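# Return the camera tripod onto three tape crosses

## Task

Set the small camera tripod down upright so that its three feet rest, each one centred, on three separate tape crosses on the table. Knocking the tripod over ends the attempt. It only counts if the tripod stays in place without the robot holding it, so release it and move the gripper away once it is placed.

## Robot and tools

Robot: a single seven-joint Kinova Gen3 arm carrying a Robotiq 2F-85 two-finger parallel gripper. There is one arm, so every command row covers just this arm and its gripper.

Frames: the scene frame has its origin on the table surface straight under the arm base, +z up, and +y to the left when facing along +x. The base may sit slightly tilted relative to the table. Cameras: cam_high, cam_low and cam_wrist, each 504x504 pixels. The wrist camera sits near the frame wrist_camera_optical (+z looking forward, +x image right, +y image down), possibly off by about 24 mm and about 11 degrees.

Tools:
execute_actions takes "actions", a list holding at most one item, plus an optional "pictures" boolean (images come by default). An empty list sends nothing and just reports the state. An item {"rows": [...], "steps": n} is a motion of up to 15 control steps at 1/30 s each (default 15); one row is used per step, and the final row repeats if rows run out. An item {"steps": n} without rows is a wait of up to 300 steps, counted from the previous result, with your reply time included. A rejected call moves nothing.

Each row holds 9 numbers, each within [-1, 1], in this order: arm/djoint_1 (waist), arm/djoint_2 (shoulder), arm/djoint_3 (upper arm roll), arm/djoint_4 (elbow), arm/djoint_5 (forearm roll), arm/djoint_6 (wrist pitch), arm/djoint_7 (wrist roll), gripper/position, gripper/speed.

The seven joint numbers are offsets, not absolute angles. They are measured from the joint angles shown in the most recent result that lists them (before any such result, or for later calls within one reply, from where the arm is when the action begins). They are never relative to the preceding row. Scale: 1.0 equals 0.9985 rad for joints 1-4 and 0.8765 rad for joints 5-7. Sending all zeros is not a pause; it pulls the arm back to those reference angles. Stated joint ranges (rad): waist, upper arm roll, forearm roll and wrist roll -69.115 to 69.115; shoulder -2.250 to 2.250; elbow -2.580 to 2.580; wrist pitch -2.100 to 2.100. A target more than 0.013 rad outward beyond a range end is refused; true ends can differ by 0.013 rad, and over-reaching targets get clipped, sometimes reported as "joint sent to its limit" (possibly for an earlier action). Missing that line proves nothing.

Gripper position is absolute, not an offset: +1 fully open (85 mm), 0 about 41 mm, pads touch near -0.8, and -1 closes until blocked. Gripper speed ranges from about 20 mm/s at -1, 85 at 0, to 150 at +1. Grip force is not settable; a full close presses about 190-235 N per pad. To grip, hold position at -1. For a gentler hold, open first and then close to a little narrower than the object. To release, command a width larger than the object. The fingertips extend about 13 mm further from the wrist as they close, so keep that clearance above the table.

Motion limits: each joint target is kept within 0.304 rad (joints 1-4) or 0.266 rad (joints 5-7) of the measured angle per step, and targets that would move the gripper over 70 mm from where it is are scaled back. Large moves therefore take several calls, and a result may arrive before the arm reaches its target. Joints decelerate together and stop together on reversal. Between calls the arm keeps heading for the last row sent until it is nearly still.

Result lines: Joint positions and Joint velocities list the seven joints in row order (rad, rad/s). position_measured_pct is about 50 minus 50 times the actual finger position number (0 = fully open); stopping short of the requested close at a reading under 90 means something is held or blocking, while about 90 or more means the pads closed on nothing or something very thin. "joint command not followed" means the clearance check altered or blocked targets (mounting blocks and posts count as arm). HELD marks steps where your row was wholly or partly not sent. MOTOR HOT warns from 60 °C; at 75 °C an OVER-TEMPERATURE FAULT makes the arm sag until it cools, so avoid holding loads for long. If contact torque reaches a joint's load limit (46.9 N m for joints 1-4, 29.5 N m for joints 5-7, held weight included) a TORQUE FAULT halts the arm for 10 s and drops the rest of the call.

zoom_image takes "camera" (cam_high, cam_low or cam_wrist) and "region" [x0, y0, x1, y1] in that camera's pixel coordinates, top-left origin, up to 504 by 504; it gives a closer view of the latest image.
show_instructions (no arguments) shows the scene's reference pages.
read_manual returns the URDF licence texts only.
finished_scene takes "scene" (the current scene number) and ends that scene irreversibly, reporting success. Answering without any tool call also ends things.

Cautions: do not tip the tripod, drop it, slam it, or hit or push hard; nothing may leave the table. Loose objects can get brief outside nudges, so check the placement before finishing. Release fully and pull the gripper clear before calling finished_scene.

Each tool is called by a JSON object that holds its "fn" and its "kwargs", one argument or row to a line.

Reference images:

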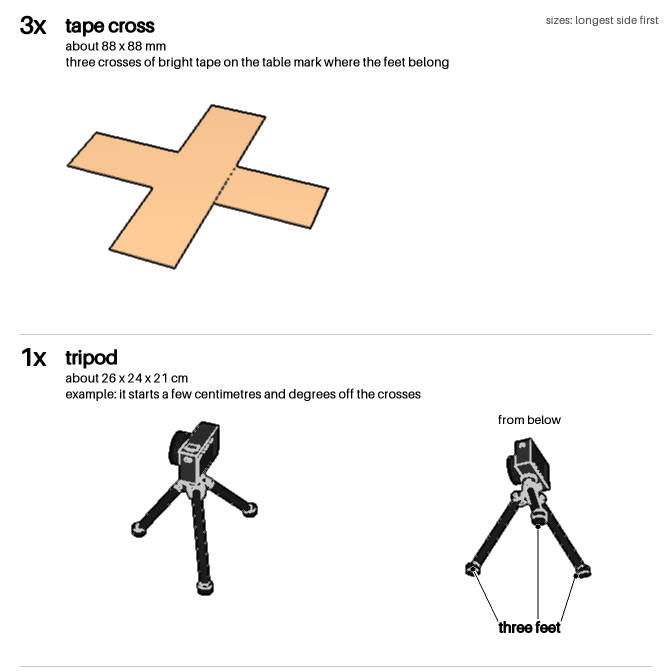

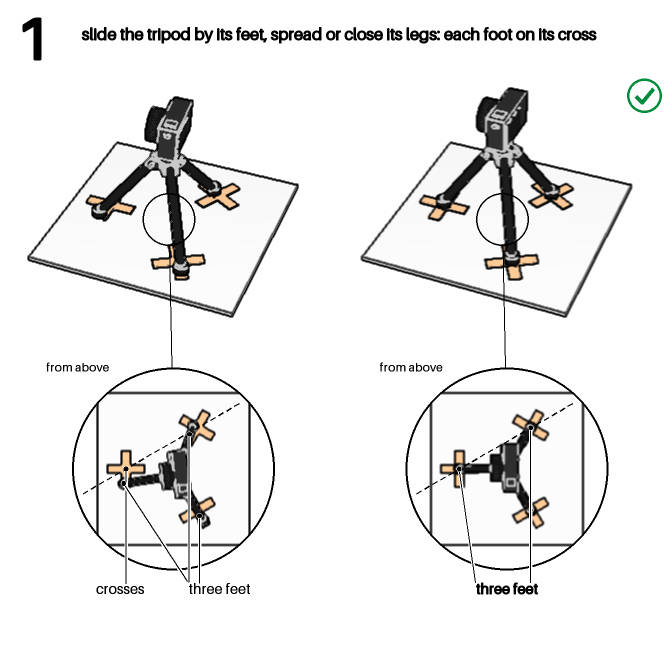

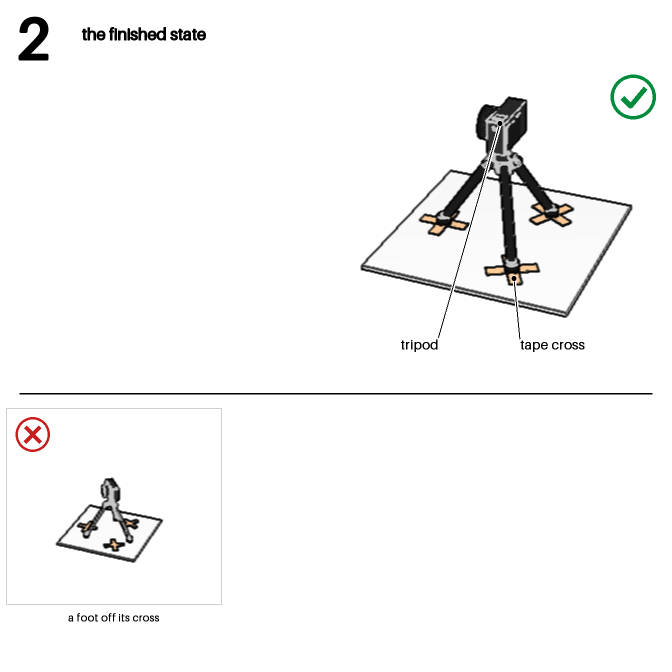

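## Session

{"fn": "execute_actions", "kwargs": {
  "actions": []
}}

Scene clock: 0.00 s of 8400.00 s.
position_measured_pct=0.0
Joint positions: [ 0.339  0.932 -1.041  1.909 -0.971 -0.024  2.535]
Joint velocities: [ 0.     0.     0.    -0.     0.    -0.001 -0.001]

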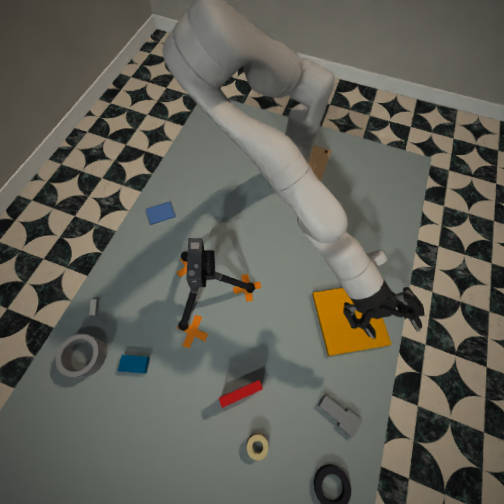

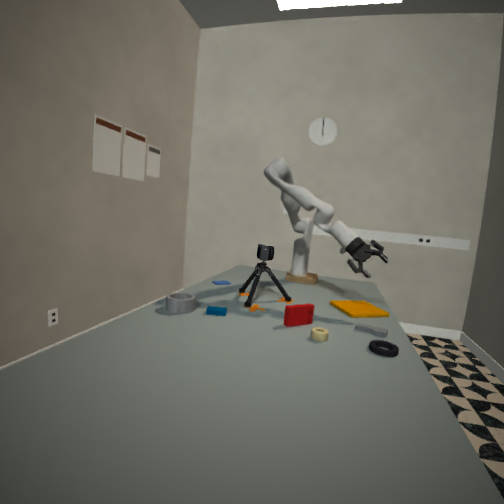

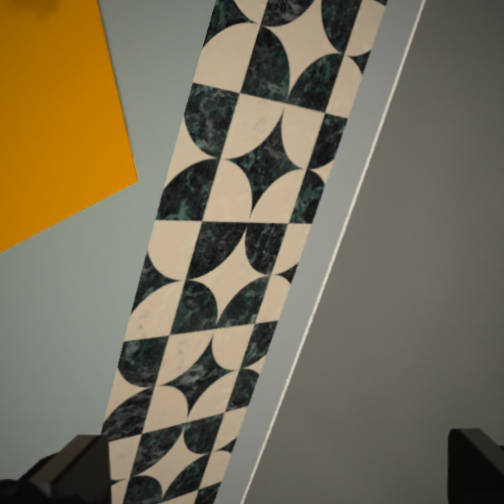

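{"fn": "zoom_image", "kwargs": {
  "camera": "cam_high",
  "region": [120, 200, 300, 380]
}}

{"fn": "zoom_image", "kwargs": {
  "camera": "cam_low",
  "region": [180, 220, 340, 340]
}}

Region (120, 200, 300, 380) of cam_high's 504x504 image, scaled by 2.800, with more detail than that image has.

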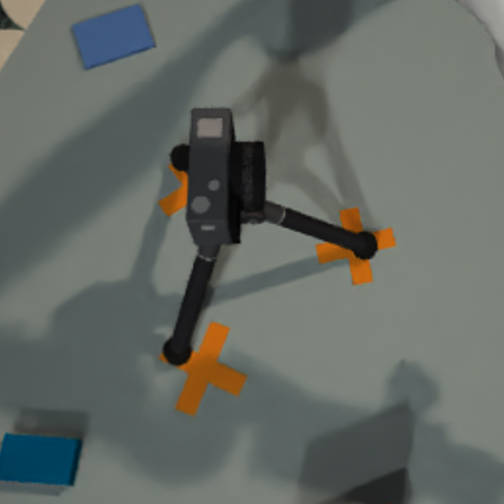

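Region (180, 220, 340, 340) of cam_low's 504x504 image, scaled by 3.150, with more detail than that image has; it fills the top 378 rows of this view, and the rest is white.

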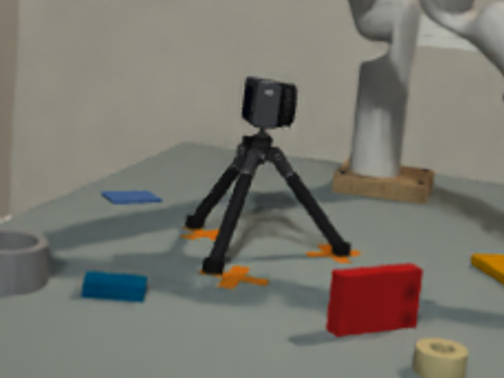

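{"fn": "execute_actions", "kwargs": {
  "actions": [
    {"rows": [[0, -0.474, 0, -0.744, 1.0, 0, 1.0, 1, 0]], "steps": 15}
  ],
  "pictures": false
}}

{"fn": "execute_actions", "kwargs": {
  "actions": [
    {"steps": 30}
  ],
  "pictures": false
}}

Scene clock: 52.03 s of 8400.00 s.
position_measured_pct=0.0
Joint positions: [ 0.339  0.689 -1.04   1.667 -0.759 -0.024  2.747]
Joint velocities: [ 0.    -0.479 -0.002 -0.593  0.517  0.     0.516]
Steps of this call (steps 1 to 90: nothing new was sent; then 48.53 s passed at rest; steps 91 to 105: all 15 steps of this action). Readings (joint positions | what the end effector reports):
91: [0.339 0.931 -1.040 1.909 -0.971 -0.024 2.535] | position_measured_pct=0.0
92: [0.339 0.925 -1.040 1.905 -0.967 -0.024 2.539] | position_measured_pct=0.0
94: [0.338 0.897 -1.039 1.881 -0.945 -0.023 2.561] | position_measured_pct=0.0
98: [0.339 0.818 -1.039 1.803 -0.877 -0.024 2.629] | position_measured_pct=0.0
105: the state above

Scene clock: 53.03 s of 8400.00 s.
position_measured_pct=0.0
Joint positions: [ 0.339  0.459 -1.041  1.166 -0.095 -0.024  3.411]
Joint velocities: [-0.002  0.003  0.003  0.004  0.     0.003  0.001]
Steps of this call (steps 1 to 30: the robot went on to your last target). Readings (joint positions | what the end effector reports):
1: [0.339 0.673 -1.040 1.647 -0.741 -0.024 2.765] | position_measured_pct=0.0
2: [0.339 0.659 -1.040 1.627 -0.724 -0.024 2.782] | position_measured_pct=0.0
4: [0.339 0.632 -1.040 1.586 -0.688 -0.024 2.818] | position_measured_pct=0.0
8: [0.339 0.587 -1.040 1.501 -0.613 -0.024 2.893] | position_measured_pct=0.0
30: the state above

{"fn": "execute_actions", "kwargs": {
  "actions": [
    {"rows": [[0, 0, 1.0, 0, 0.108, 1.0, 1.0, 1, 0]], "steps": 15}
  ],
  "pictures": false
}}

{"fn": "execute_actions", "kwargs": {
  "actions": [
    {"steps": 40}
  ],
  "pictures": false
}}

{"fn": "execute_actions", "kwargs": {
  "actions": [
    {"rows": [[0, 0, 0.043, 0, 0, 0.758, 0.484, 1, 0]], "steps": 15}
  ],
  "pictures": false
}}

{"fn": "execute_actions", "kwargs": {
  "actions": [
    {"steps": 30}
  ]
}}

Scene clock: 60.77 s of 8400.00 s.
position_measured_pct=0.0
Joint positions: [ 0.338  0.458 -0.732  1.166 -0.029  0.249  3.684]
Joint velocities: [0.002 0.005 0.767 0.    0.085 0.672 0.673]
From where the robot then was, a joint's target lay farther than a number of 1.0 reaches, so one or more steps of this call were cut to that.
Steps of this call (steps 1 to 15: the robot went on to your last target; steps 16 to 90: nothing new was sent; then 4.23 s passed at rest; steps 91 to 105: all 15 steps of this action). Readings (joint positions | what the end effector reports):
91: [0.339 0.459 -1.040 1.166 -0.095 -0.024 3.412] | position_measured_pct=0.0
92: [0.339 0.458 -1.036 1.166 -0.093 -0.020 3.415] | position_measured_pct=0.0
94: [0.338 0.457 -1.013 1.166 -0.086 0.002 3.437] | position_measured_pct=0.0
98: [0.337 0.456 -0.913 1.166 -0.058 0.090 3.526] | position_measured_pct=0.0
105: the state above

Scene clock: 62.10 s of 8400.00 s.
position_measured_pct=0.0
Joint positions: [ 0.339  0.459 -0.042  1.166 -0.     0.852  4.288]
Joint velocities: [-0.     0.    -0.     0.     0.     0.001 -0.001]
Steps of this call (steps 1 to 40: the robot went on to your last target). Readings (joint positions | what the end effector reports):
1: [0.338 0.458 -0.707 1.166 -0.027 0.271 3.706] | position_measured_pct=0.0
2: [0.338 0.458 -0.681 1.166 -0.024 0.294 3.729] | position_measured_pct=0.0
4: [0.338 0.458 -0.630 1.166 -0.020 0.338 3.773] | position_measured_pct=0.0
8: [0.338 0.459 -0.528 1.166 -0.013 0.428 3.863] | position_measured_pct=0.0
40: the state above

Scene clock: 62.60 s of 8400.00 s.
position_measured_pct=0.0
Joint positions: [ 0.34   0.459 -0.002  1.166 -0.     1.353  4.669]
Joint velocities: [-0.001 -0.     0.022  0.    -0.001  1.216  0.338]
Steps of this call (steps 1 to 15: all 15 steps of this action). Readings (joint positions | what the end effector reports):
1: [0.339 0.459 -0.042 1.166 -0.000 0.853 4.289] | position_measured_pct=0.0
2: [0.339 0.459 -0.041 1.166 -0.000 0.862 4.297] | position_measured_pct=0.0
4: [0.339 0.458 -0.034 1.165 -0.001 0.909 4.345] | position_measured_pct=0.0
8: [0.339 0.459 -0.014 1.166 -0.000 1.069 4.504] | position_measured_pct=0.0
15: the state above

Scene clock: 63.60 s of 8400.00 s.
position_measured_pct=0.0
Joint positions: [ 0.339  0.459  0.001  1.166 -0.     1.517  4.712]
Joint velocities: [-0.    -0.     0.001 -0.001 -0.    -0.    -0.001]
Steps of this call (steps 1 to 30: the robot went on to your last target). Readings (joint positions | what the end effector reports):
1: [0.340 0.459 -0.001 1.166 -0.000 1.394 4.680] | position_measured_pct=0.0
2: [0.340 0.459 -0.001 1.166 -0.000 1.434 4.691] | position_measured_pct=0.0
4: [0.340 0.459 0.000 1.167 -0.000 1.496 4.707] | position_measured_pct=0.0
8: [0.340 0.458 0.001 1.166 -0.000 1.517 4.712] | position_measured_pct=0.0
30: the state above
The arm was judged still, so your last target was given up. Only a new action makes it travel on or press farther. Fingers that are still opening or closing keep moving.

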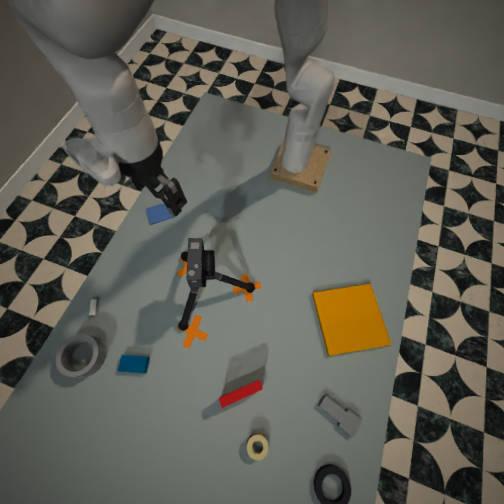

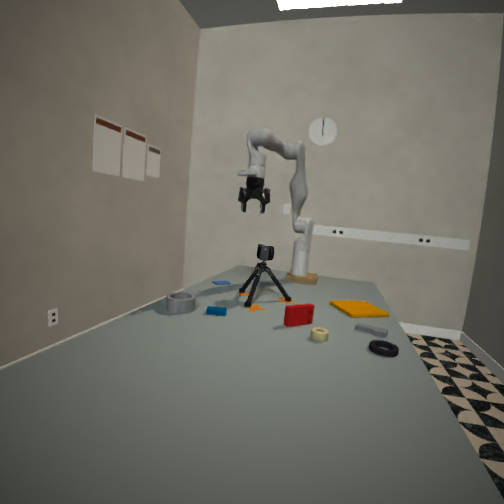

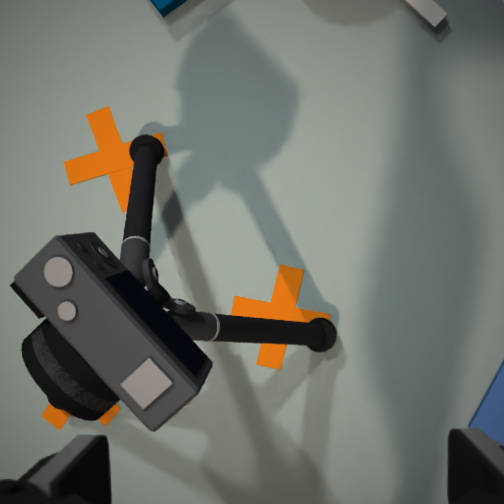

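{"fn": "execute_actions", "kwargs": {
  "actions": [
    {"rows": [[-0.16, -0.088, 0, 0.136, 0, -0.055, 0, 1, 0]], "steps": 15}
  ],
  "pictures": false
}}

{"fn": "execute_actions", "kwargs": {
  "actions": [
    {"steps": 15}
  ]
}}

Scene clock: 78.23 s of 8400.00 s.
position_measured_pct=0.0
Joint positions: [ 0.183  0.373  0.001  1.302 -0.     1.469  4.712]
Joint velocities: [-0.025 -0.016  0.002  0.005 -0.001 -0.002  0.   ]
Steps of this call (steps 1 to 90: nothing new was sent; then 11.13 s passed at rest; steps 91 to 105: all 15 steps of this action). Readings (joint positions | what the end effector reports):
91: [0.338 0.458 0.001 1.167 -0.000 1.517 4.712] | position_measured_pct=0.0
92: [0.332 0.455 0.002 1.171 0.001 1.515 4.712] | position_measured_pct=0.0
94: [0.304 0.439 0.003 1.193 0.001 1.507 4.712] | position_measured_pct=0.0
98: [0.212 0.388 -0.001 1.272 -0.001 1.479 4.712] | position_measured_pct=0.0
105: the state above

Scene clock: 78.73 s of 8400.00 s.
position_measured_pct=0.0
Joint positions: [ 0.18   0.371  0.001  1.302 -0.     1.469  4.712]
Joint velocities: [ 0.001 -0.    -0.001  0.    -0.     0.001  0.001]
Steps of this call (steps 1 to 15: the robot went on to your last target). Readings (joint positions | what the end effector reports):
1: [0.182 0.372 0.001 1.302 -0.000 1.469 4.712] | position_measured_pct=0.0
2: [0.181 0.372 0.001 1.302 -0.000 1.469 4.712] | position_measured_pct=0.0
4: [0.181 0.371 0.001 1.302 -0.000 1.469 4.712] | position_measured_pct=0.0
8: [0.180 0.371 0.001 1.302 -0.000 1.469 4.712] | position_measured_pct=0.0
15: the state above
The arm was judged still, so your last target was given up. Only a new action makes it travel on or press farther. Fingers that are still opening or closing keep moving.

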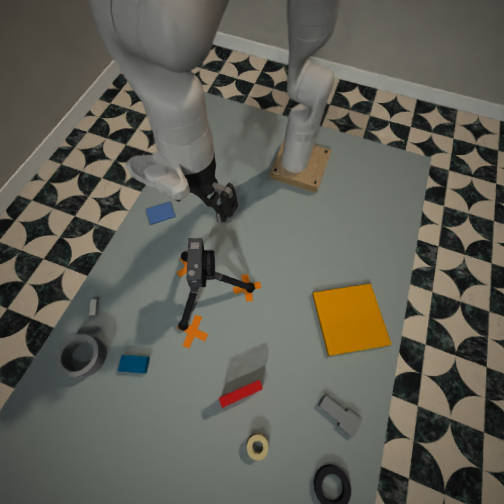

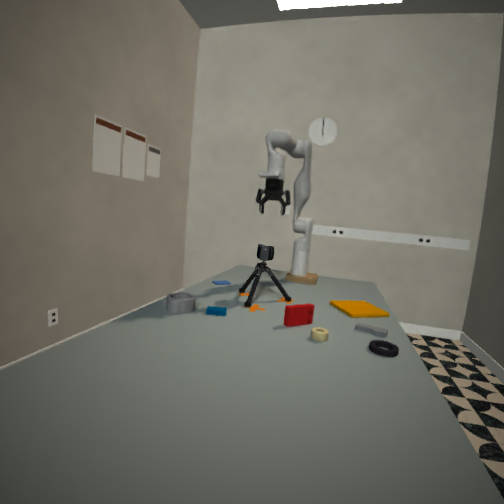

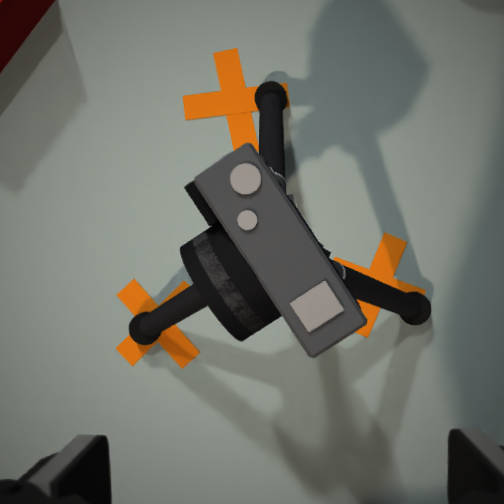

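{"fn": "execute_actions", "kwargs": {
  "actions": [
    {"rows": [[0.327, 0, 0, 0, 0, 0, 1.0, -0.6, 0.5]], "steps": 15}
  ],
  "pictures": false
}}

{"fn": "execute_actions", "kwargs": {
  "actions": [
    {"steps": 20}
  ],
  "pictures": false
}}

{"fn": "execute_actions", "kwargs": {
  "actions": [
    {"rows": [[0, 0.269, 0, 0.352, 0, -0.707, 0.472, -0.6, 0.5]], "steps": 15}
  ],
  "pictures": false
}}

{"fn": "execute_actions", "kwargs": {
  "actions": [
    {"steps": 25}
  ]
}}

Scene clock: 154.03 s of 8400.00 s.
position_measured_pct=50.4
Joint positions: [0.461 0.371 0.002 1.302 0.    1.469 5.123]
Joint velocities: [ 0.277 -0.001 -0.005  0.001 -0.003  0.     1.216]
Steps of this call (steps 1 to 90: nothing new was sent; then 71.80 s passed at rest; steps 91 to 105: all 15 steps of this action). Readings (joint positions | what the end effector reports):
91: [0.181 0.371 0.001 1.302 -0.000 1.469 4.712] | position_measured_pct=0.0
92: [0.187 0.371 -0.001 1.302 -0.001 1.469 4.716] | position_measured_pct=0.8
94: [0.216 0.371 -0.002 1.302 -0.002 1.469 4.738] | position_measured_pct=6.0
98: [0.328 0.371 -0.001 1.302 -0.001 1.468 4.842] | position_measured_pct=21.4
105: the state above

Scene clock: 154.70 s of 8400.00 s.
position_measured_pct=80.2
Joint positions: [ 0.506  0.371  0.001  1.302 -0.     1.469  5.589]
Joint velocities: [ 0.002 -0.    -0.     0.001 -0.     0.002  0.   ]
Steps of this call (steps 1 to 20: the robot went on to your last target). Readings (joint positions | what the end effector reports):
1: [0.470 0.371 0.002 1.302 0.000 1.469 5.163] | position_measured_pct=54.8
2: [0.476 0.371 0.001 1.302 0.000 1.469 5.204] | position_measured_pct=58.7
4: [0.487 0.371 0.001 1.302 0.000 1.469 5.285] | position_measured_pct=67.1
8: [0.498 0.371 0.001 1.302 -0.000 1.469 5.448] | position_measured_pct=78.6
20: the state above

Scene clock: 155.20 s of 8400.00 s.
position_measured_pct=80.2
Joint positions: [ 0.506  0.59   0.001  1.588 -0.     1.106  5.909]
Joint velocities: [-0.     0.309 -0.001  0.441  0.    -1.214  0.621]
Steps of this call (steps 1 to 15: all 15 steps of this action). Readings (joint positions | what the end effector reports):
1: [0.506 0.372 0.001 1.302 -0.000 1.468 5.589] | position_measured_pct=80.2
2: [0.506 0.376 0.001 1.306 -0.000 1.464 5.593] | position_measured_pct=80.2
4: [0.506 0.399 0.001 1.331 -0.000 1.442 5.615] | position_measured_pct=80.2
8: [0.506 0.475 0.001 1.427 -0.000 1.355 5.701] | position_measured_pct=80.2
15: the state above

Scene clock: 156.03 s of 8400.00 s.
position_measured_pct=80.2
Joint positions: [ 0.506  0.639  0.001  1.653 -0.     0.849  6.002]
Joint velocities: [ 0.001  0.     0.     0.    -0.     0.     0.   ]
Steps of this call (steps 1 to 25: the robot went on to your last target). Readings (joint positions | what the end effector reports):
1: [0.506 0.600 0.001 1.601 -0.000 1.065 5.928] | position_measured_pct=80.2
2: [0.506 0.608 0.001 1.612 -0.000 1.024 5.944] | position_measured_pct=80.2
4: [0.506 0.622 0.001 1.631 -0.000 0.943 5.971] | position_measured_pct=80.2
8: [0.506 0.638 0.001 1.652 -0.000 0.851 6.002] | position_measured_pct=80.2
25: the state above

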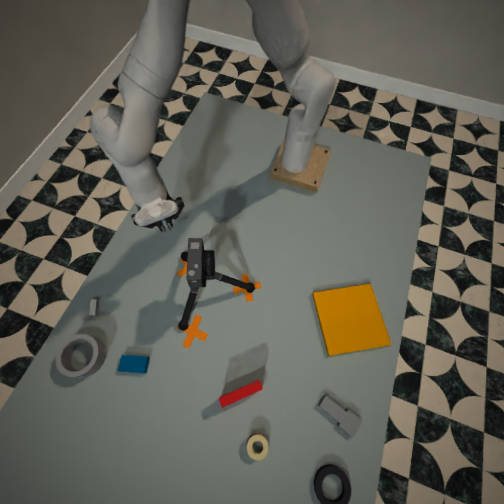

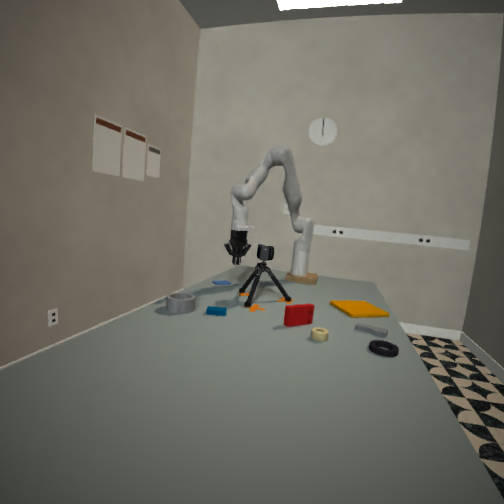

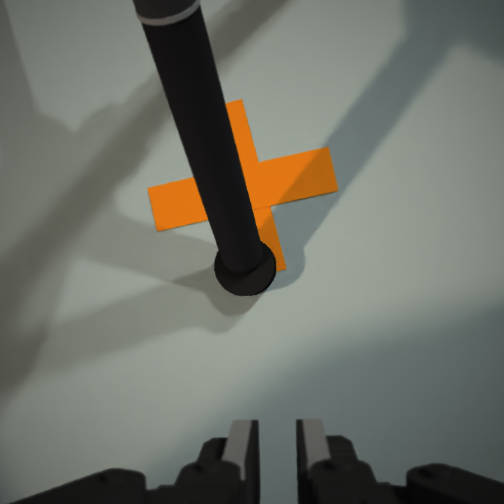

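{"fn": "execute_actions", "kwargs": {
  "actions": [
    {"rows": [[-0.0366, 0.1591, 0, 0.0871, 0, -0.2799, -0.0416, -0.6, 0.5]], "steps": 15}
  ],
  "pictures": false
}}

{"fn": "execute_actions", "kwargs": {
  "actions": [
    {"steps": 15}
  ]
}}

Scene clock: 168.03 s of 8400.00 s.
position_measured_pct=80.2
Joint positions: [ 0.47   0.796  0.001  1.74  -0.     0.604  5.966]
Joint velocities: [-0.005  0.019  0.001  0.001 -0.    -0.001 -0.   ]
Steps of this call (steps 1 to 15: the robot went on to your last target; steps 16 to 90: nothing new was sent; then 8.50 s passed at rest; steps 91 to 105: all 15 steps of this action). Readings (joint positions | what the end effector reports):
91: [0.506 0.640 0.001 1.654 -0.000 0.848 6.002] | position_measured_pct=80.2
92: [0.505 0.646 0.001 1.656 -0.000 0.841 6.001] | position_measured_pct=80.2
94: [0.498 0.673 0.002 1.669 0.000 0.802 5.996] | position_measured_pct=80.2
98: [0.477 0.765 0.001 1.721 -0.000 0.659 5.974] | position_measured_pct=80.2
105: the state above

Scene clock: 168.53 s of 8400.00 s.
position_measured_pct=80.2
Joint positions: [ 0.47   0.798  0.001  1.74  -0.     0.604  5.966]
Joint velocities: [-0.001  0.    -0.     0.     0.     0.002  0.   ]
Steps of this call (steps 1 to 15: the robot went on to your last target). Readings (joint positions | what the end effector reports):
1: [0.470 0.797 0.001 1.740 -0.000 0.604 5.966] | position_measured_pct=80.2
2: [0.470 0.797 0.001 1.740 -0.000 0.604 5.966] | position_measured_pct=80.2
4: [0.470 0.798 0.001 1.740 -0.000 0.604 5.966] | position_measured_pct=80.2
8: [0.470 0.798 0.001 1.740 -0.000 0.604 5.966] | position_measured_pct=80.2
15: the state above
The arm was judged still, so your last target was given up. Only a new action makes it travel on or press farther. Fingers that are still opening or closing keep moving.

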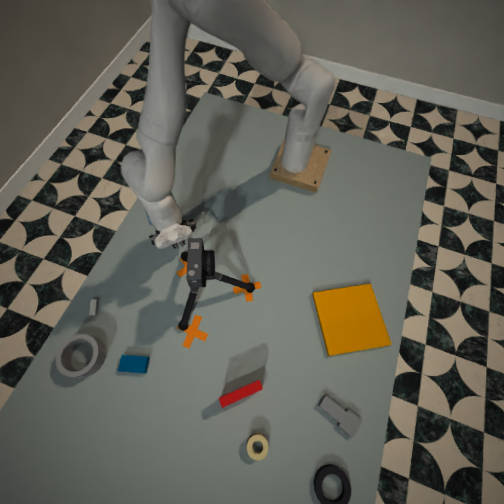

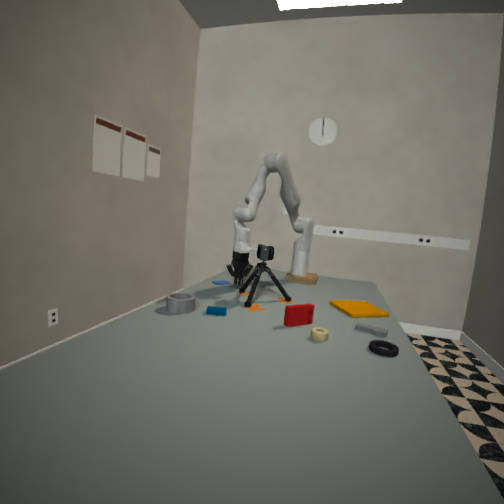

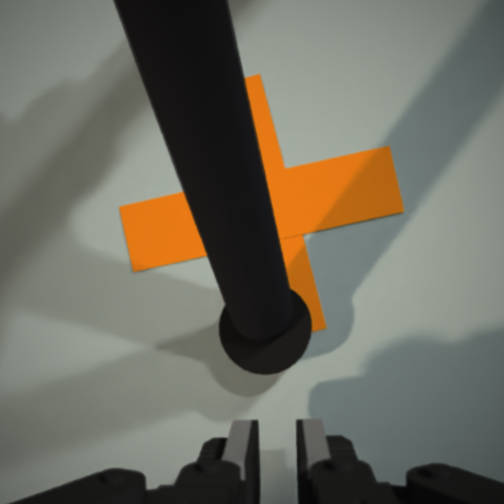

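{"fn": "execute_actions", "kwargs": {
  "actions": [
    {"rows": [[-0.0028, 0.0285, 0, 0.0192, 0, -0.0549, -0.0032, -0.6, 0.5]], "steps": 15}
  ]
}}

Scene clock: 187.47 s of 8400.00 s.
position_measured_pct=80.2
Joint positions: [ 0.467  0.827  0.001  1.76  -0.     0.555  5.963]
Joint velocities: [ 0.     0.001  0.    -0.     0.    -0.    -0.001]
Steps of this call (steps 1 to 90: nothing new was sent; then 15.43 s passed at rest; steps 91 to 105: all 15 steps of this action). Readings (joint positions | what the end effector reports):
91: [0.469 0.799 0.001 1.741 -0.000 0.603 5.966] | position_measured_pct=80.2
92: [0.469 0.804 0.001 1.743 -0.000 0.595 5.965] | position_measured_pct=80.2
94: [0.467 0.823 0.001 1.756 -0.000 0.565 5.964] | position_measured_pct=80.2
98: [0.467 0.826 0.001 1.759 -0.000 0.556 5.963] | position_measured_pct=80.2
105: the state above

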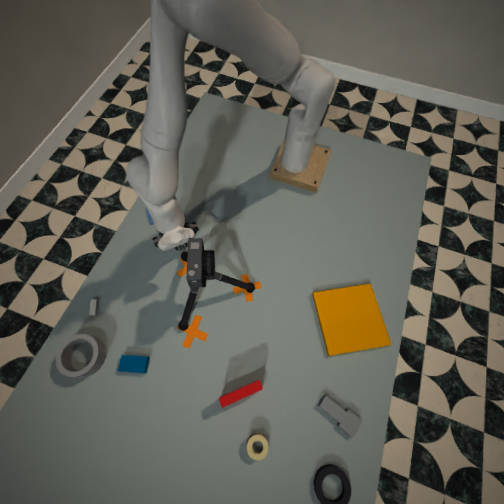

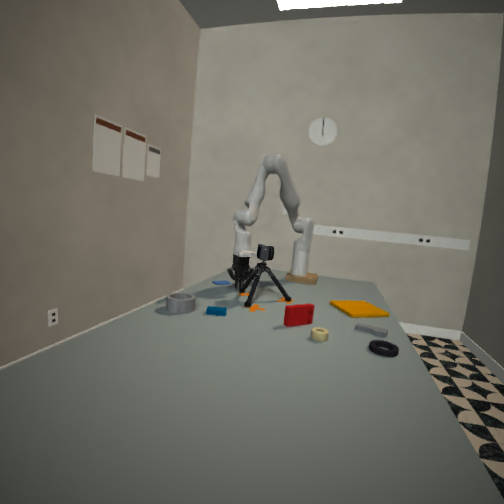

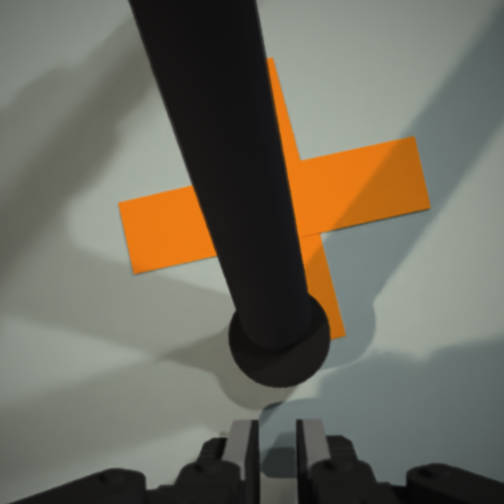

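{"fn": "execute_actions", "kwargs": {
  "actions": [
    {"rows": [[-0.0039,0.0008,0,-0.0022,0,0.0016,-0.0045,-0.6,0.5],[-0.0079,0.0015,0,-0.0044,0,0.0032,-0.0089,-0.6,0.5],[-0.0118,0.0023,0,-0.0065,0,0.0048,-0.0134,-0.6,0.5],[-0.0157,0.0031,0,-0.0087,0,0.0065,-0.0179,-0.6,0.5],[-0.0196,0.0038,0,-0.0109,0,0.0081,-0.0224,-0.6,0.5],[-0.0236,0.0046,0,-0.0131,0,0.0097,-0.0268,-0.6,0.5],[-0.0275,0.0054,0,-0.0153,0,0.0113,-0.0313,-0.6,0.5],[-0.0314,0.0061,0,-0.0174,0,0.0129,-0.0358,-0.6,0.5],[-0.0353,0.0069,0,-0.0196,0,0.0145,-0.0403,-0.6,0.5],[-0.0393,0.0077,0,-0.0218,0,0.0161,-0.0447,-0.6,0.5],[-0.0432,0.0084,0,-0.024,0,0.0177,-0.0492,-0.6,0.5],[-0.0471,0.0092,0,-0.0262,0,0.0194,-0.0537,-0.6,0.5],[-0.051,0.01,0,-0.0283,0,0.021,-0.0582,-0.6,0.5],[-0.055,0.0107,0,-0.0305,0,0.0226,-0.0626,-0.6,0.5],[-0.0589,0.0115,0,-0.0327,0,0.0242,-0.0671,-0.6,0.5]], "steps": 15}
  ],
  "pictures": false
}}

{"fn": "execute_actions", "kwargs": {
  "actions": [
    {"steps": 15}
  ]
}}

Scene clock: 195.93 s of 8400.00 s.
position_measured_pct=80.2
Joint positions: [0.416 0.838 0.002 1.731 0.001 0.575 5.91 ]
Joint velocities: [-0.121  0.022 -0.002 -0.067  0.003  0.042 -0.117]
Steps of this call (steps 1 to 15: the robot went on to your last target; steps 16 to 90: nothing new was sent; then 4.97 s passed at rest; steps 91 to 105: all 15 steps of this action). Readings (joint positions | what the end effector reports):
91: [0.466 0.827 0.001 1.759 -0.000 0.556 5.963] | position_measured_pct=80.2
92: [0.463 0.827 0.002 1.758 0.000 0.557 5.960] | position_measured_pct=80.2
94: [0.456 0.829 0.001 1.754 -0.000 0.559 5.953] | position_measured_pct=80.2
98: [0.442 0.832 0.002 1.746 0.001 0.565 5.938] | position_measured_pct=80.2
105: the state above

Scene clock: 196.43 s of 8400.00 s.
position_measured_pct=80.2
Joint positions: [0.409 0.838 0.002 1.727 0.    0.577 5.904]
Joint velocities: [-0.    -0.001 -0.    -0.    -0.    -0.002 -0.   ]
Steps of this call (steps 1 to 15: the robot went on to your last target). Readings (joint positions | what the end effector reports):
1: [0.412 0.838 0.002 1.729 0.001 0.576 5.907] | position_measured_pct=80.2
2: [0.411 0.838 0.001 1.728 0.000 0.577 5.905] | position_measured_pct=80.2
4: [0.410 0.838 0.001 1.727 0.000 0.577 5.904] | position_measured_pct=80.2
8: [0.409 0.838 0.002 1.727 0.000 0.577 5.904] | position_measured_pct=80.2
15: the state above
The arm was judged still, so your last target was given up. Only a new action makes it travel on or press farther. Fingers that are still opening or closing keep moving.

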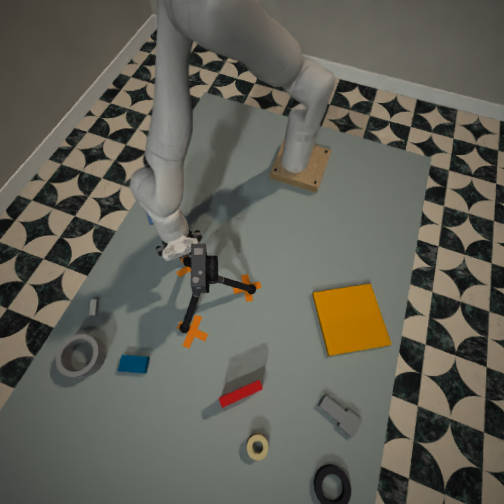

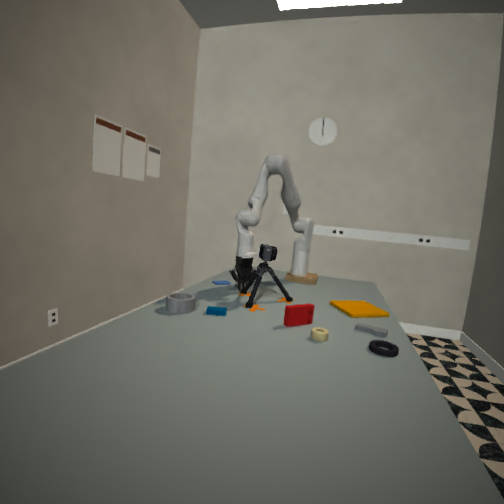

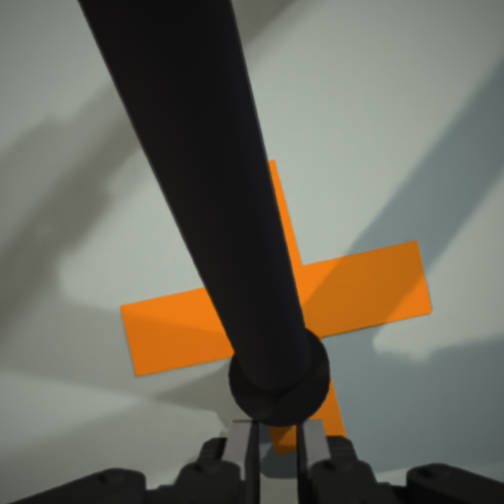

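{"fn": "zoom_image", "kwargs": {
  "camera": "cam_high",
  "region": [120, 200, 300, 380]
}}

{"fn": "zoom_image", "kwargs": {
  "camera": "cam_low",
  "region": [180, 220, 340, 340]
}}

Region (120, 200, 300, 380) of cam_high's 504x504 image, scaled by 2.800, with more detail than that image has.

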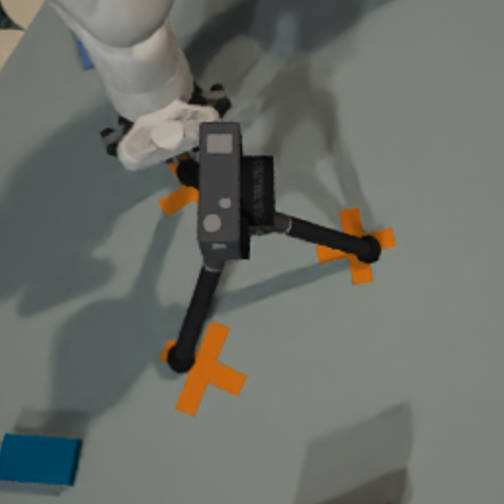

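Region (180, 220, 340, 340) of cam_low's 504x504 image, scaled by 3.150, with more detail than that image has; it fills the top 378 rows of this view, and the rest is white.

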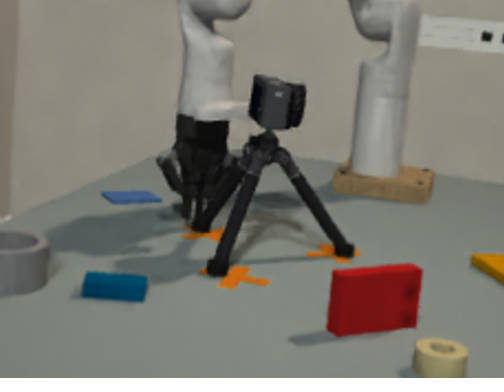

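{"fn": "execute_actions", "kwargs": {
  "actions": [
    {"rows": [[0.0283, -0.0061, 0, 0.0169, 0, -0.0128, -0.6511, -0.41, 0.5]], "steps": 15}
  ],
  "pictures": false
}}

{"fn": "execute_actions", "kwargs": {
  "actions": [
    {"steps": 15}
  ],
  "pictures": false
}}

{"fn": "execute_actions", "kwargs": {
  "actions": [
    {"rows": [[-0.034, -0.0205, 0, 0.0593, 0, -0.0442, -0.0388, -0.41, 0.5]], "steps": 15}
  ]
}}

Scene clock: 235.10 s of 8400.00 s.
position_measured_pct=70.6
Joint positions: [0.436 0.833 0.002 1.743 0.    0.566 5.404]
Joint velocities: [ 0.023 -0.004  0.001  0.013  0.    -0.008 -1.127]
Steps of this call (steps 1 to 90: nothing new was sent; then 35.17 s passed at rest; steps 91 to 105: all 15 steps of this action). Readings (joint positions | what the end effector reports):
91: [0.409 0.838 0.002 1.727 0.000 0.577 5.903] | position_measured_pct=80.2
92: [0.410 0.838 0.001 1.728 0.000 0.576 5.895] | position_measured_pct=79.4
94: [0.416 0.837 0.000 1.731 -0.000 0.574 5.847] | position_measured_pct=74.2
98: [0.427 0.834 0.002 1.738 0.000 0.569 5.688] | position_measured_pct=71.0
105: the state above

Scene clock: 235.60 s of 8400.00 s.
position_measured_pct=70.6
Joint positions: [0.437 0.832 0.002 1.744 0.    0.566 5.333]
Joint velocities: [-0.     0.     0.001 -0.    -0.     0.    -0.   ]
Steps of this call (steps 1 to 15: the robot went on to your last target). Readings (joint positions | what the end effector reports):
1: [0.436 0.833 0.002 1.744 0.000 0.566 5.371] | position_measured_pct=70.6
2: [0.437 0.832 0.002 1.744 0.000 0.566 5.349] | position_measured_pct=70.6
4: [0.437 0.832 0.002 1.744 0.000 0.566 5.334] | position_measured_pct=70.6
8: [0.437 0.832 0.002 1.744 0.000 0.566 5.333] | position_measured_pct=70.6
15: the state above

Scene clock: 236.10 s of 8400.00 s.
position_measured_pct=70.6
Joint positions: [0.404 0.812 0.002 1.803 0.    0.527 5.299]
Joint velocities: [-0.002 -0.002  0.    -0.    -0.    -0.001 -0.   ]
Steps of this call (steps 1 to 15: all 15 steps of this action). Readings (joint positions | what the end effector reports):
1: [0.437 0.832 0.002 1.745 0.000 0.565 5.333] | position_measured_pct=70.6
2: [0.433 0.830 0.003 1.749 0.001 0.562 5.331] | position_measured_pct=70.6
4: [0.418 0.820 0.003 1.774 0.001 0.545 5.317] | position_measured_pct=70.6
8: [0.405 0.813 0.001 1.802 0.000 0.528 5.300] | position_measured_pct=70.6
15: the state above

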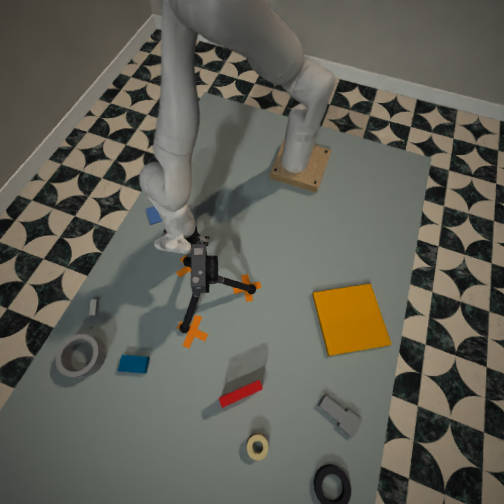

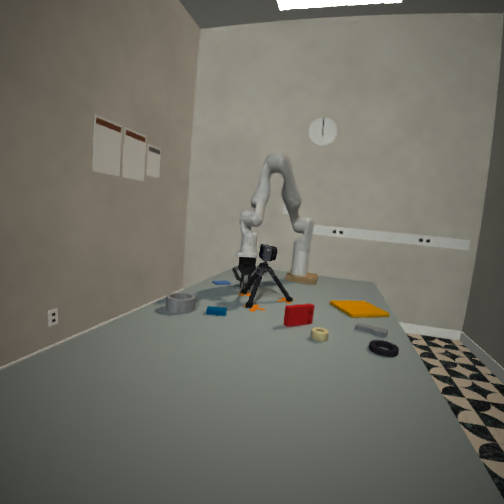

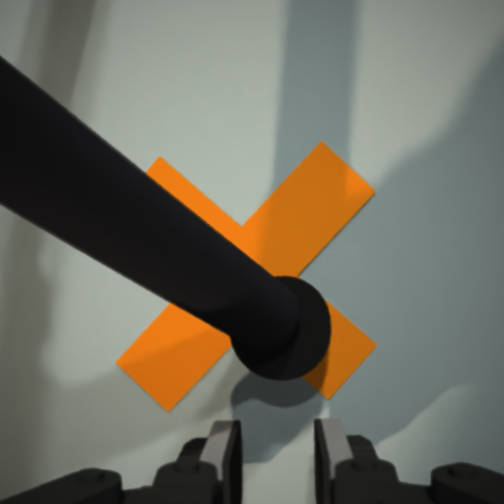

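{"fn": "execute_actions", "kwargs": {
  "actions": [
    {"rows": [[-0.0022,0.0019,0,-0.0055,0,0.0041,-0.0025,-0.41,0.5],[-0.0044,0.0038,0,-0.0111,0,0.0082,-0.005,-0.41,0.5],[-0.0065,0.0057,0,-0.0166,0,0.0124,-0.0074,-0.41,0.5],[-0.0087,0.0077,0,-0.0221,0,0.0165,-0.0099,-0.41,0.5],[-0.0109,0.0096,0,-0.0277,0,0.0206,-0.0124,-0.41,0.5],[-0.0131,0.0115,0,-0.0332,0,0.0247,-0.0149,-0.41,0.5],[-0.0152,0.0134,0,-0.0387,0,0.0289,-0.0174,-0.41,0.5],[-0.0174,0.0153,0,-0.0443,0,0.033,-0.0199,-0.41,0.5]], "steps": 12}
  ],
  "pictures": false
}}

{"fn": "execute_actions", "kwargs": {
  "actions": [
    {"rows": [[-0.0027,0.0006,0,-0.0017,0,0.0013,-0.0031,-0.41,0.5],[-0.0055,0.0012,0,-0.0034,0,0.0026,-0.0062,-0.41,0.5],[-0.0082,0.0018,0,-0.0051,0,0.0038,-0.0094,-0.41,0.5],[-0.0109,0.0023,0,-0.0068,0,0.0051,-0.0125,-0.41,0.5],[-0.0137,0.0029,0,-0.0085,0,0.0064,-0.0156,-0.41,0.5],[-0.0164,0.0035,0,-0.0102,0,0.0077,-0.0187,-0.41,0.5],[-0.0191,0.0041,0,-0.0119,0,0.0089,-0.0218,-0.41,0.5],[-0.0219,0.0047,0,-0.0136,0,0.0102,-0.0249,-0.41,0.5],[-0.0246,0.0053,0,-0.0153,0,0.0115,-0.0281,-0.41,0.5],[-0.0273,0.0058,0,-0.017,0,0.0128,-0.0312,-0.41,0.5],[-0.0301,0.0064,0,-0.0187,0,0.014,-0.0343,-0.41,0.5],[-0.0328,0.007,0,-0.0204,0,0.0153,-0.0374,-0.41,0.5]], "steps": 15}
  ],
  "pictures": false
}}

{"fn": "execute_actions", "kwargs": {
  "actions": [
    {"steps": 10}
  ]
}}

Scene clock: 251.83 s of 8400.00 s.
position_measured_pct=70.6
Joint positions: [0.387 0.827 0.002 1.76  0.    0.556 5.282]
Joint velocities: [-0.003  0.005  0.005 -0.007 -0.     0.    -0.001]
Steps of this call (steps 1 to 15: the robot went on to your last target; steps 16 to 90: nothing new was sent; then 12.33 s passed at rest; steps 91 to 102: all 12 steps of this action). Readings (joint positions | what the end effector reports):
91: [0.403 0.812 0.002 1.803 0.000 0.527 5.299] | position_measured_pct=70.6
92: [0.402 0.814 0.002 1.799 0.000 0.530 5.298] | position_measured_pct=70.6
94: [0.398 0.817 0.002 1.790 0.000 0.536 5.294] | position_measured_pct=70.6
98: [0.390 0.824 0.002 1.768 0.000 0.550 5.286] | position_measured_pct=70.6
102: the state above

Scene clock: 252.33 s of 8400.00 s.
position_measured_pct=70.6
Joint positions: [0.357 0.834 0.003 1.741 0.001 0.57  5.249]
Joint velocities: [-0.009  0.004  0.003 -0.002  0.003  0.004 -0.003]
Steps of this call (steps 1 to 15: all 15 steps of this action). Readings (joint positions | what the end effector reports):
1: [0.386 0.827 0.002 1.759 0.000 0.556 5.282] | position_measured_pct=70.6
2: [0.384 0.827 0.003 1.759 0.001 0.557 5.280] | position_measured_pct=70.6
4: [0.380 0.829 0.004 1.756 0.002 0.560 5.275] | position_measured_pct=70.6
8: [0.371 0.831 0.005 1.750 0.002 0.564 5.264] | position_measured_pct=70.6
15: the state above

Scene clock: 252.67 s of 8400.00 s.
position_measured_pct=70.6
Joint positions: [0.356 0.835 0.003 1.74  0.001 0.57  5.249]
Joint velocities: [-0.     0.    -0.001 -0.     0.    -0.001  0.001]
Steps of this call (steps 1 to 10: the robot went on to your last target). Readings (joint positions | what the end effector reports):
1: [0.356 0.835 0.003 1.741 0.001 0.570 5.249] | position_measured_pct=70.6
2: [0.356 0.835 0.003 1.740 0.001 0.570 5.249] | position_measured_pct=70.6
4: [0.356 0.835 0.003 1.740 0.001 0.570 5.249] | position_measured_pct=70.6
8: [0.356 0.835 0.003 1.740 0.001 0.570 5.249] | position_measured_pct=70.6
10: the state above

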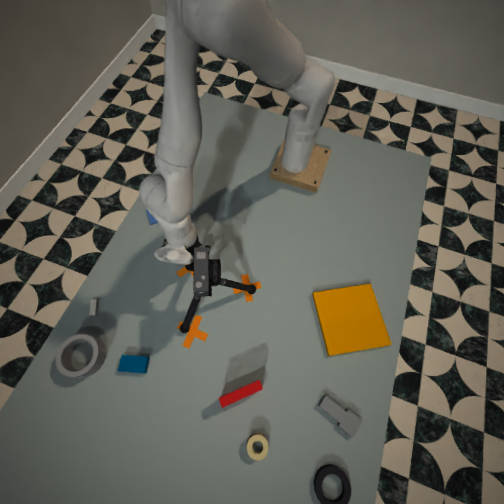

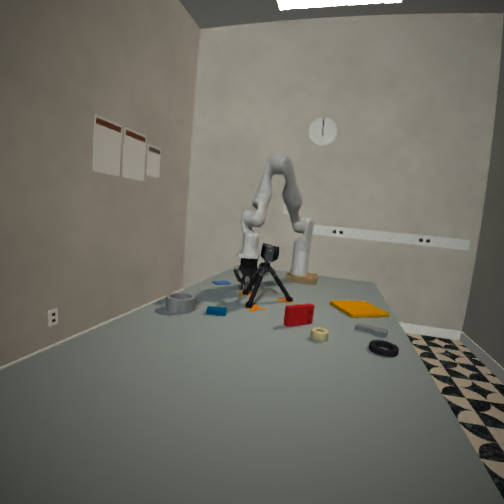

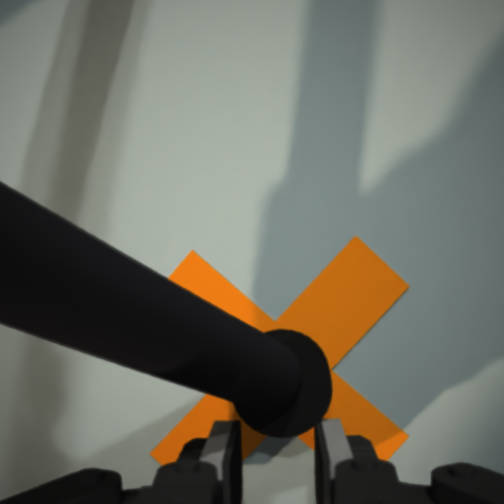

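{"fn": "zoom_image", "kwargs": {
  "camera": "cam_high",
  "region": [120, 200, 300, 380]
}}

{"fn": "zoom_image", "kwargs": {
  "camera": "cam_low",
  "region": [180, 220, 340, 340]
}}

Region (120, 200, 300, 380) of cam_high's 504x504 image, scaled by 2.800, with more detail than that image has.

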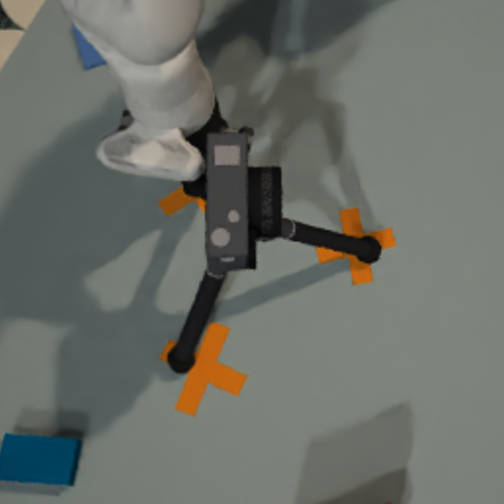

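Region (180, 220, 340, 340) of cam_low's 504x504 image, scaled by 3.150, with more detail than that image has; it fills the top 378 rows of this view, and the rest is white.

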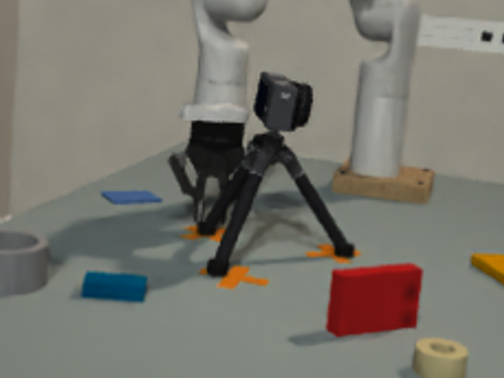

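{"fn": "execute_actions", "kwargs": {
  "actions": [
    {"rows": [[0.0134, -0.1215, 0, 0.0264, 0, 0.1044, 0.0153, -0.41, 0.5]], "steps": 15}
  ],
  "pictures": false
}}

{"fn": "execute_actions", "kwargs": {
  "actions": [
    {"rows": [[0.1, -0.343, 0, -0.465, 0, 0.921, -0.6, -0.41, 0.5]], "steps": 15}
  ],
  "pictures": false
}}

{"fn": "execute_actions", "kwargs": {
  "actions": [
    {"steps": 20}
  ],
  "pictures": false
}}

Scene clock: 274.40 s of 8400.00 s.
position_measured_pct=70.6
Joint positions: [0.369 0.715 0.003 1.767 0.001 0.662 5.263]
Joint velocities: [ 0.001 -0.014 -0.     0.001  0.    -0.001  0.   ]
Steps of this call (steps 1 to 15: the robot went on to your last target; steps 16 to 90: nothing new was sent; then 18.23 s passed at rest; steps 91 to 105: all 15 steps of this action). Readings (joint positions | what the end effector reports):
91: [0.356 0.834 0.003 1.741 0.001 0.570 5.249] | position_measured_pct=70.6
92: [0.356 0.828 0.003 1.742 0.001 0.574 5.250] | position_measured_pct=70.6
94: [0.359 0.800 0.002 1.748 0.001 0.592 5.253] | position_measured_pct=70.6
98: [0.368 0.726 0.004 1.763 0.001 0.652 5.261] | position_measured_pct=70.6
105: the state above

Scene clock: 274.90 s of 8400.00 s.
position_measured_pct=70.6
Joint positions: [0.436 0.489 0.003 1.486 0.001 0.92  5.005]
Joint velocities: [ 0.134 -0.472  0.    -0.754  0.     0.896 -0.898]
Steps of this call (steps 1 to 15: all 15 steps of this action). Readings (joint positions | what the end effector reports):
1: [0.369 0.714 0.003 1.766 0.001 0.662 5.262] | position_measured_pct=70.6
2: [0.371 0.708 0.003 1.762 0.001 0.667 5.258] | position_measured_pct=70.6
4: [0.381 0.681 0.002 1.738 0.001 0.689 5.237] | position_measured_pct=70.6
8: [0.404 0.600 0.003 1.653 0.001 0.762 5.163] | position_measured_pct=70.6
15: the state above

Scene clock: 275.57 s of 8400.00 s.
position_measured_pct=70.6
Joint positions: [0.469 0.372 0.003 1.302 0.001 1.469 4.737]
Joint velocities: [ 0.001 -0.001 -0.    -0.002 -0.     0.     0.   ]
Steps of this call (steps 1 to 20: the robot went on to your last target). Readings (joint positions | what the end effector reports):
1: [0.440 0.473 0.003 1.461 0.001 0.952 4.973] | position_measured_pct=70.6
2: [0.445 0.457 0.003 1.435 0.001 0.988 4.937] | position_measured_pct=70.6
4: [0.453 0.429 0.004 1.390 0.001 1.068 4.870] | position_measured_pct=70.6
8: [0.462 0.396 0.004 1.338 0.001 1.230 4.791] | position_measured_pct=70.6
20: the state above


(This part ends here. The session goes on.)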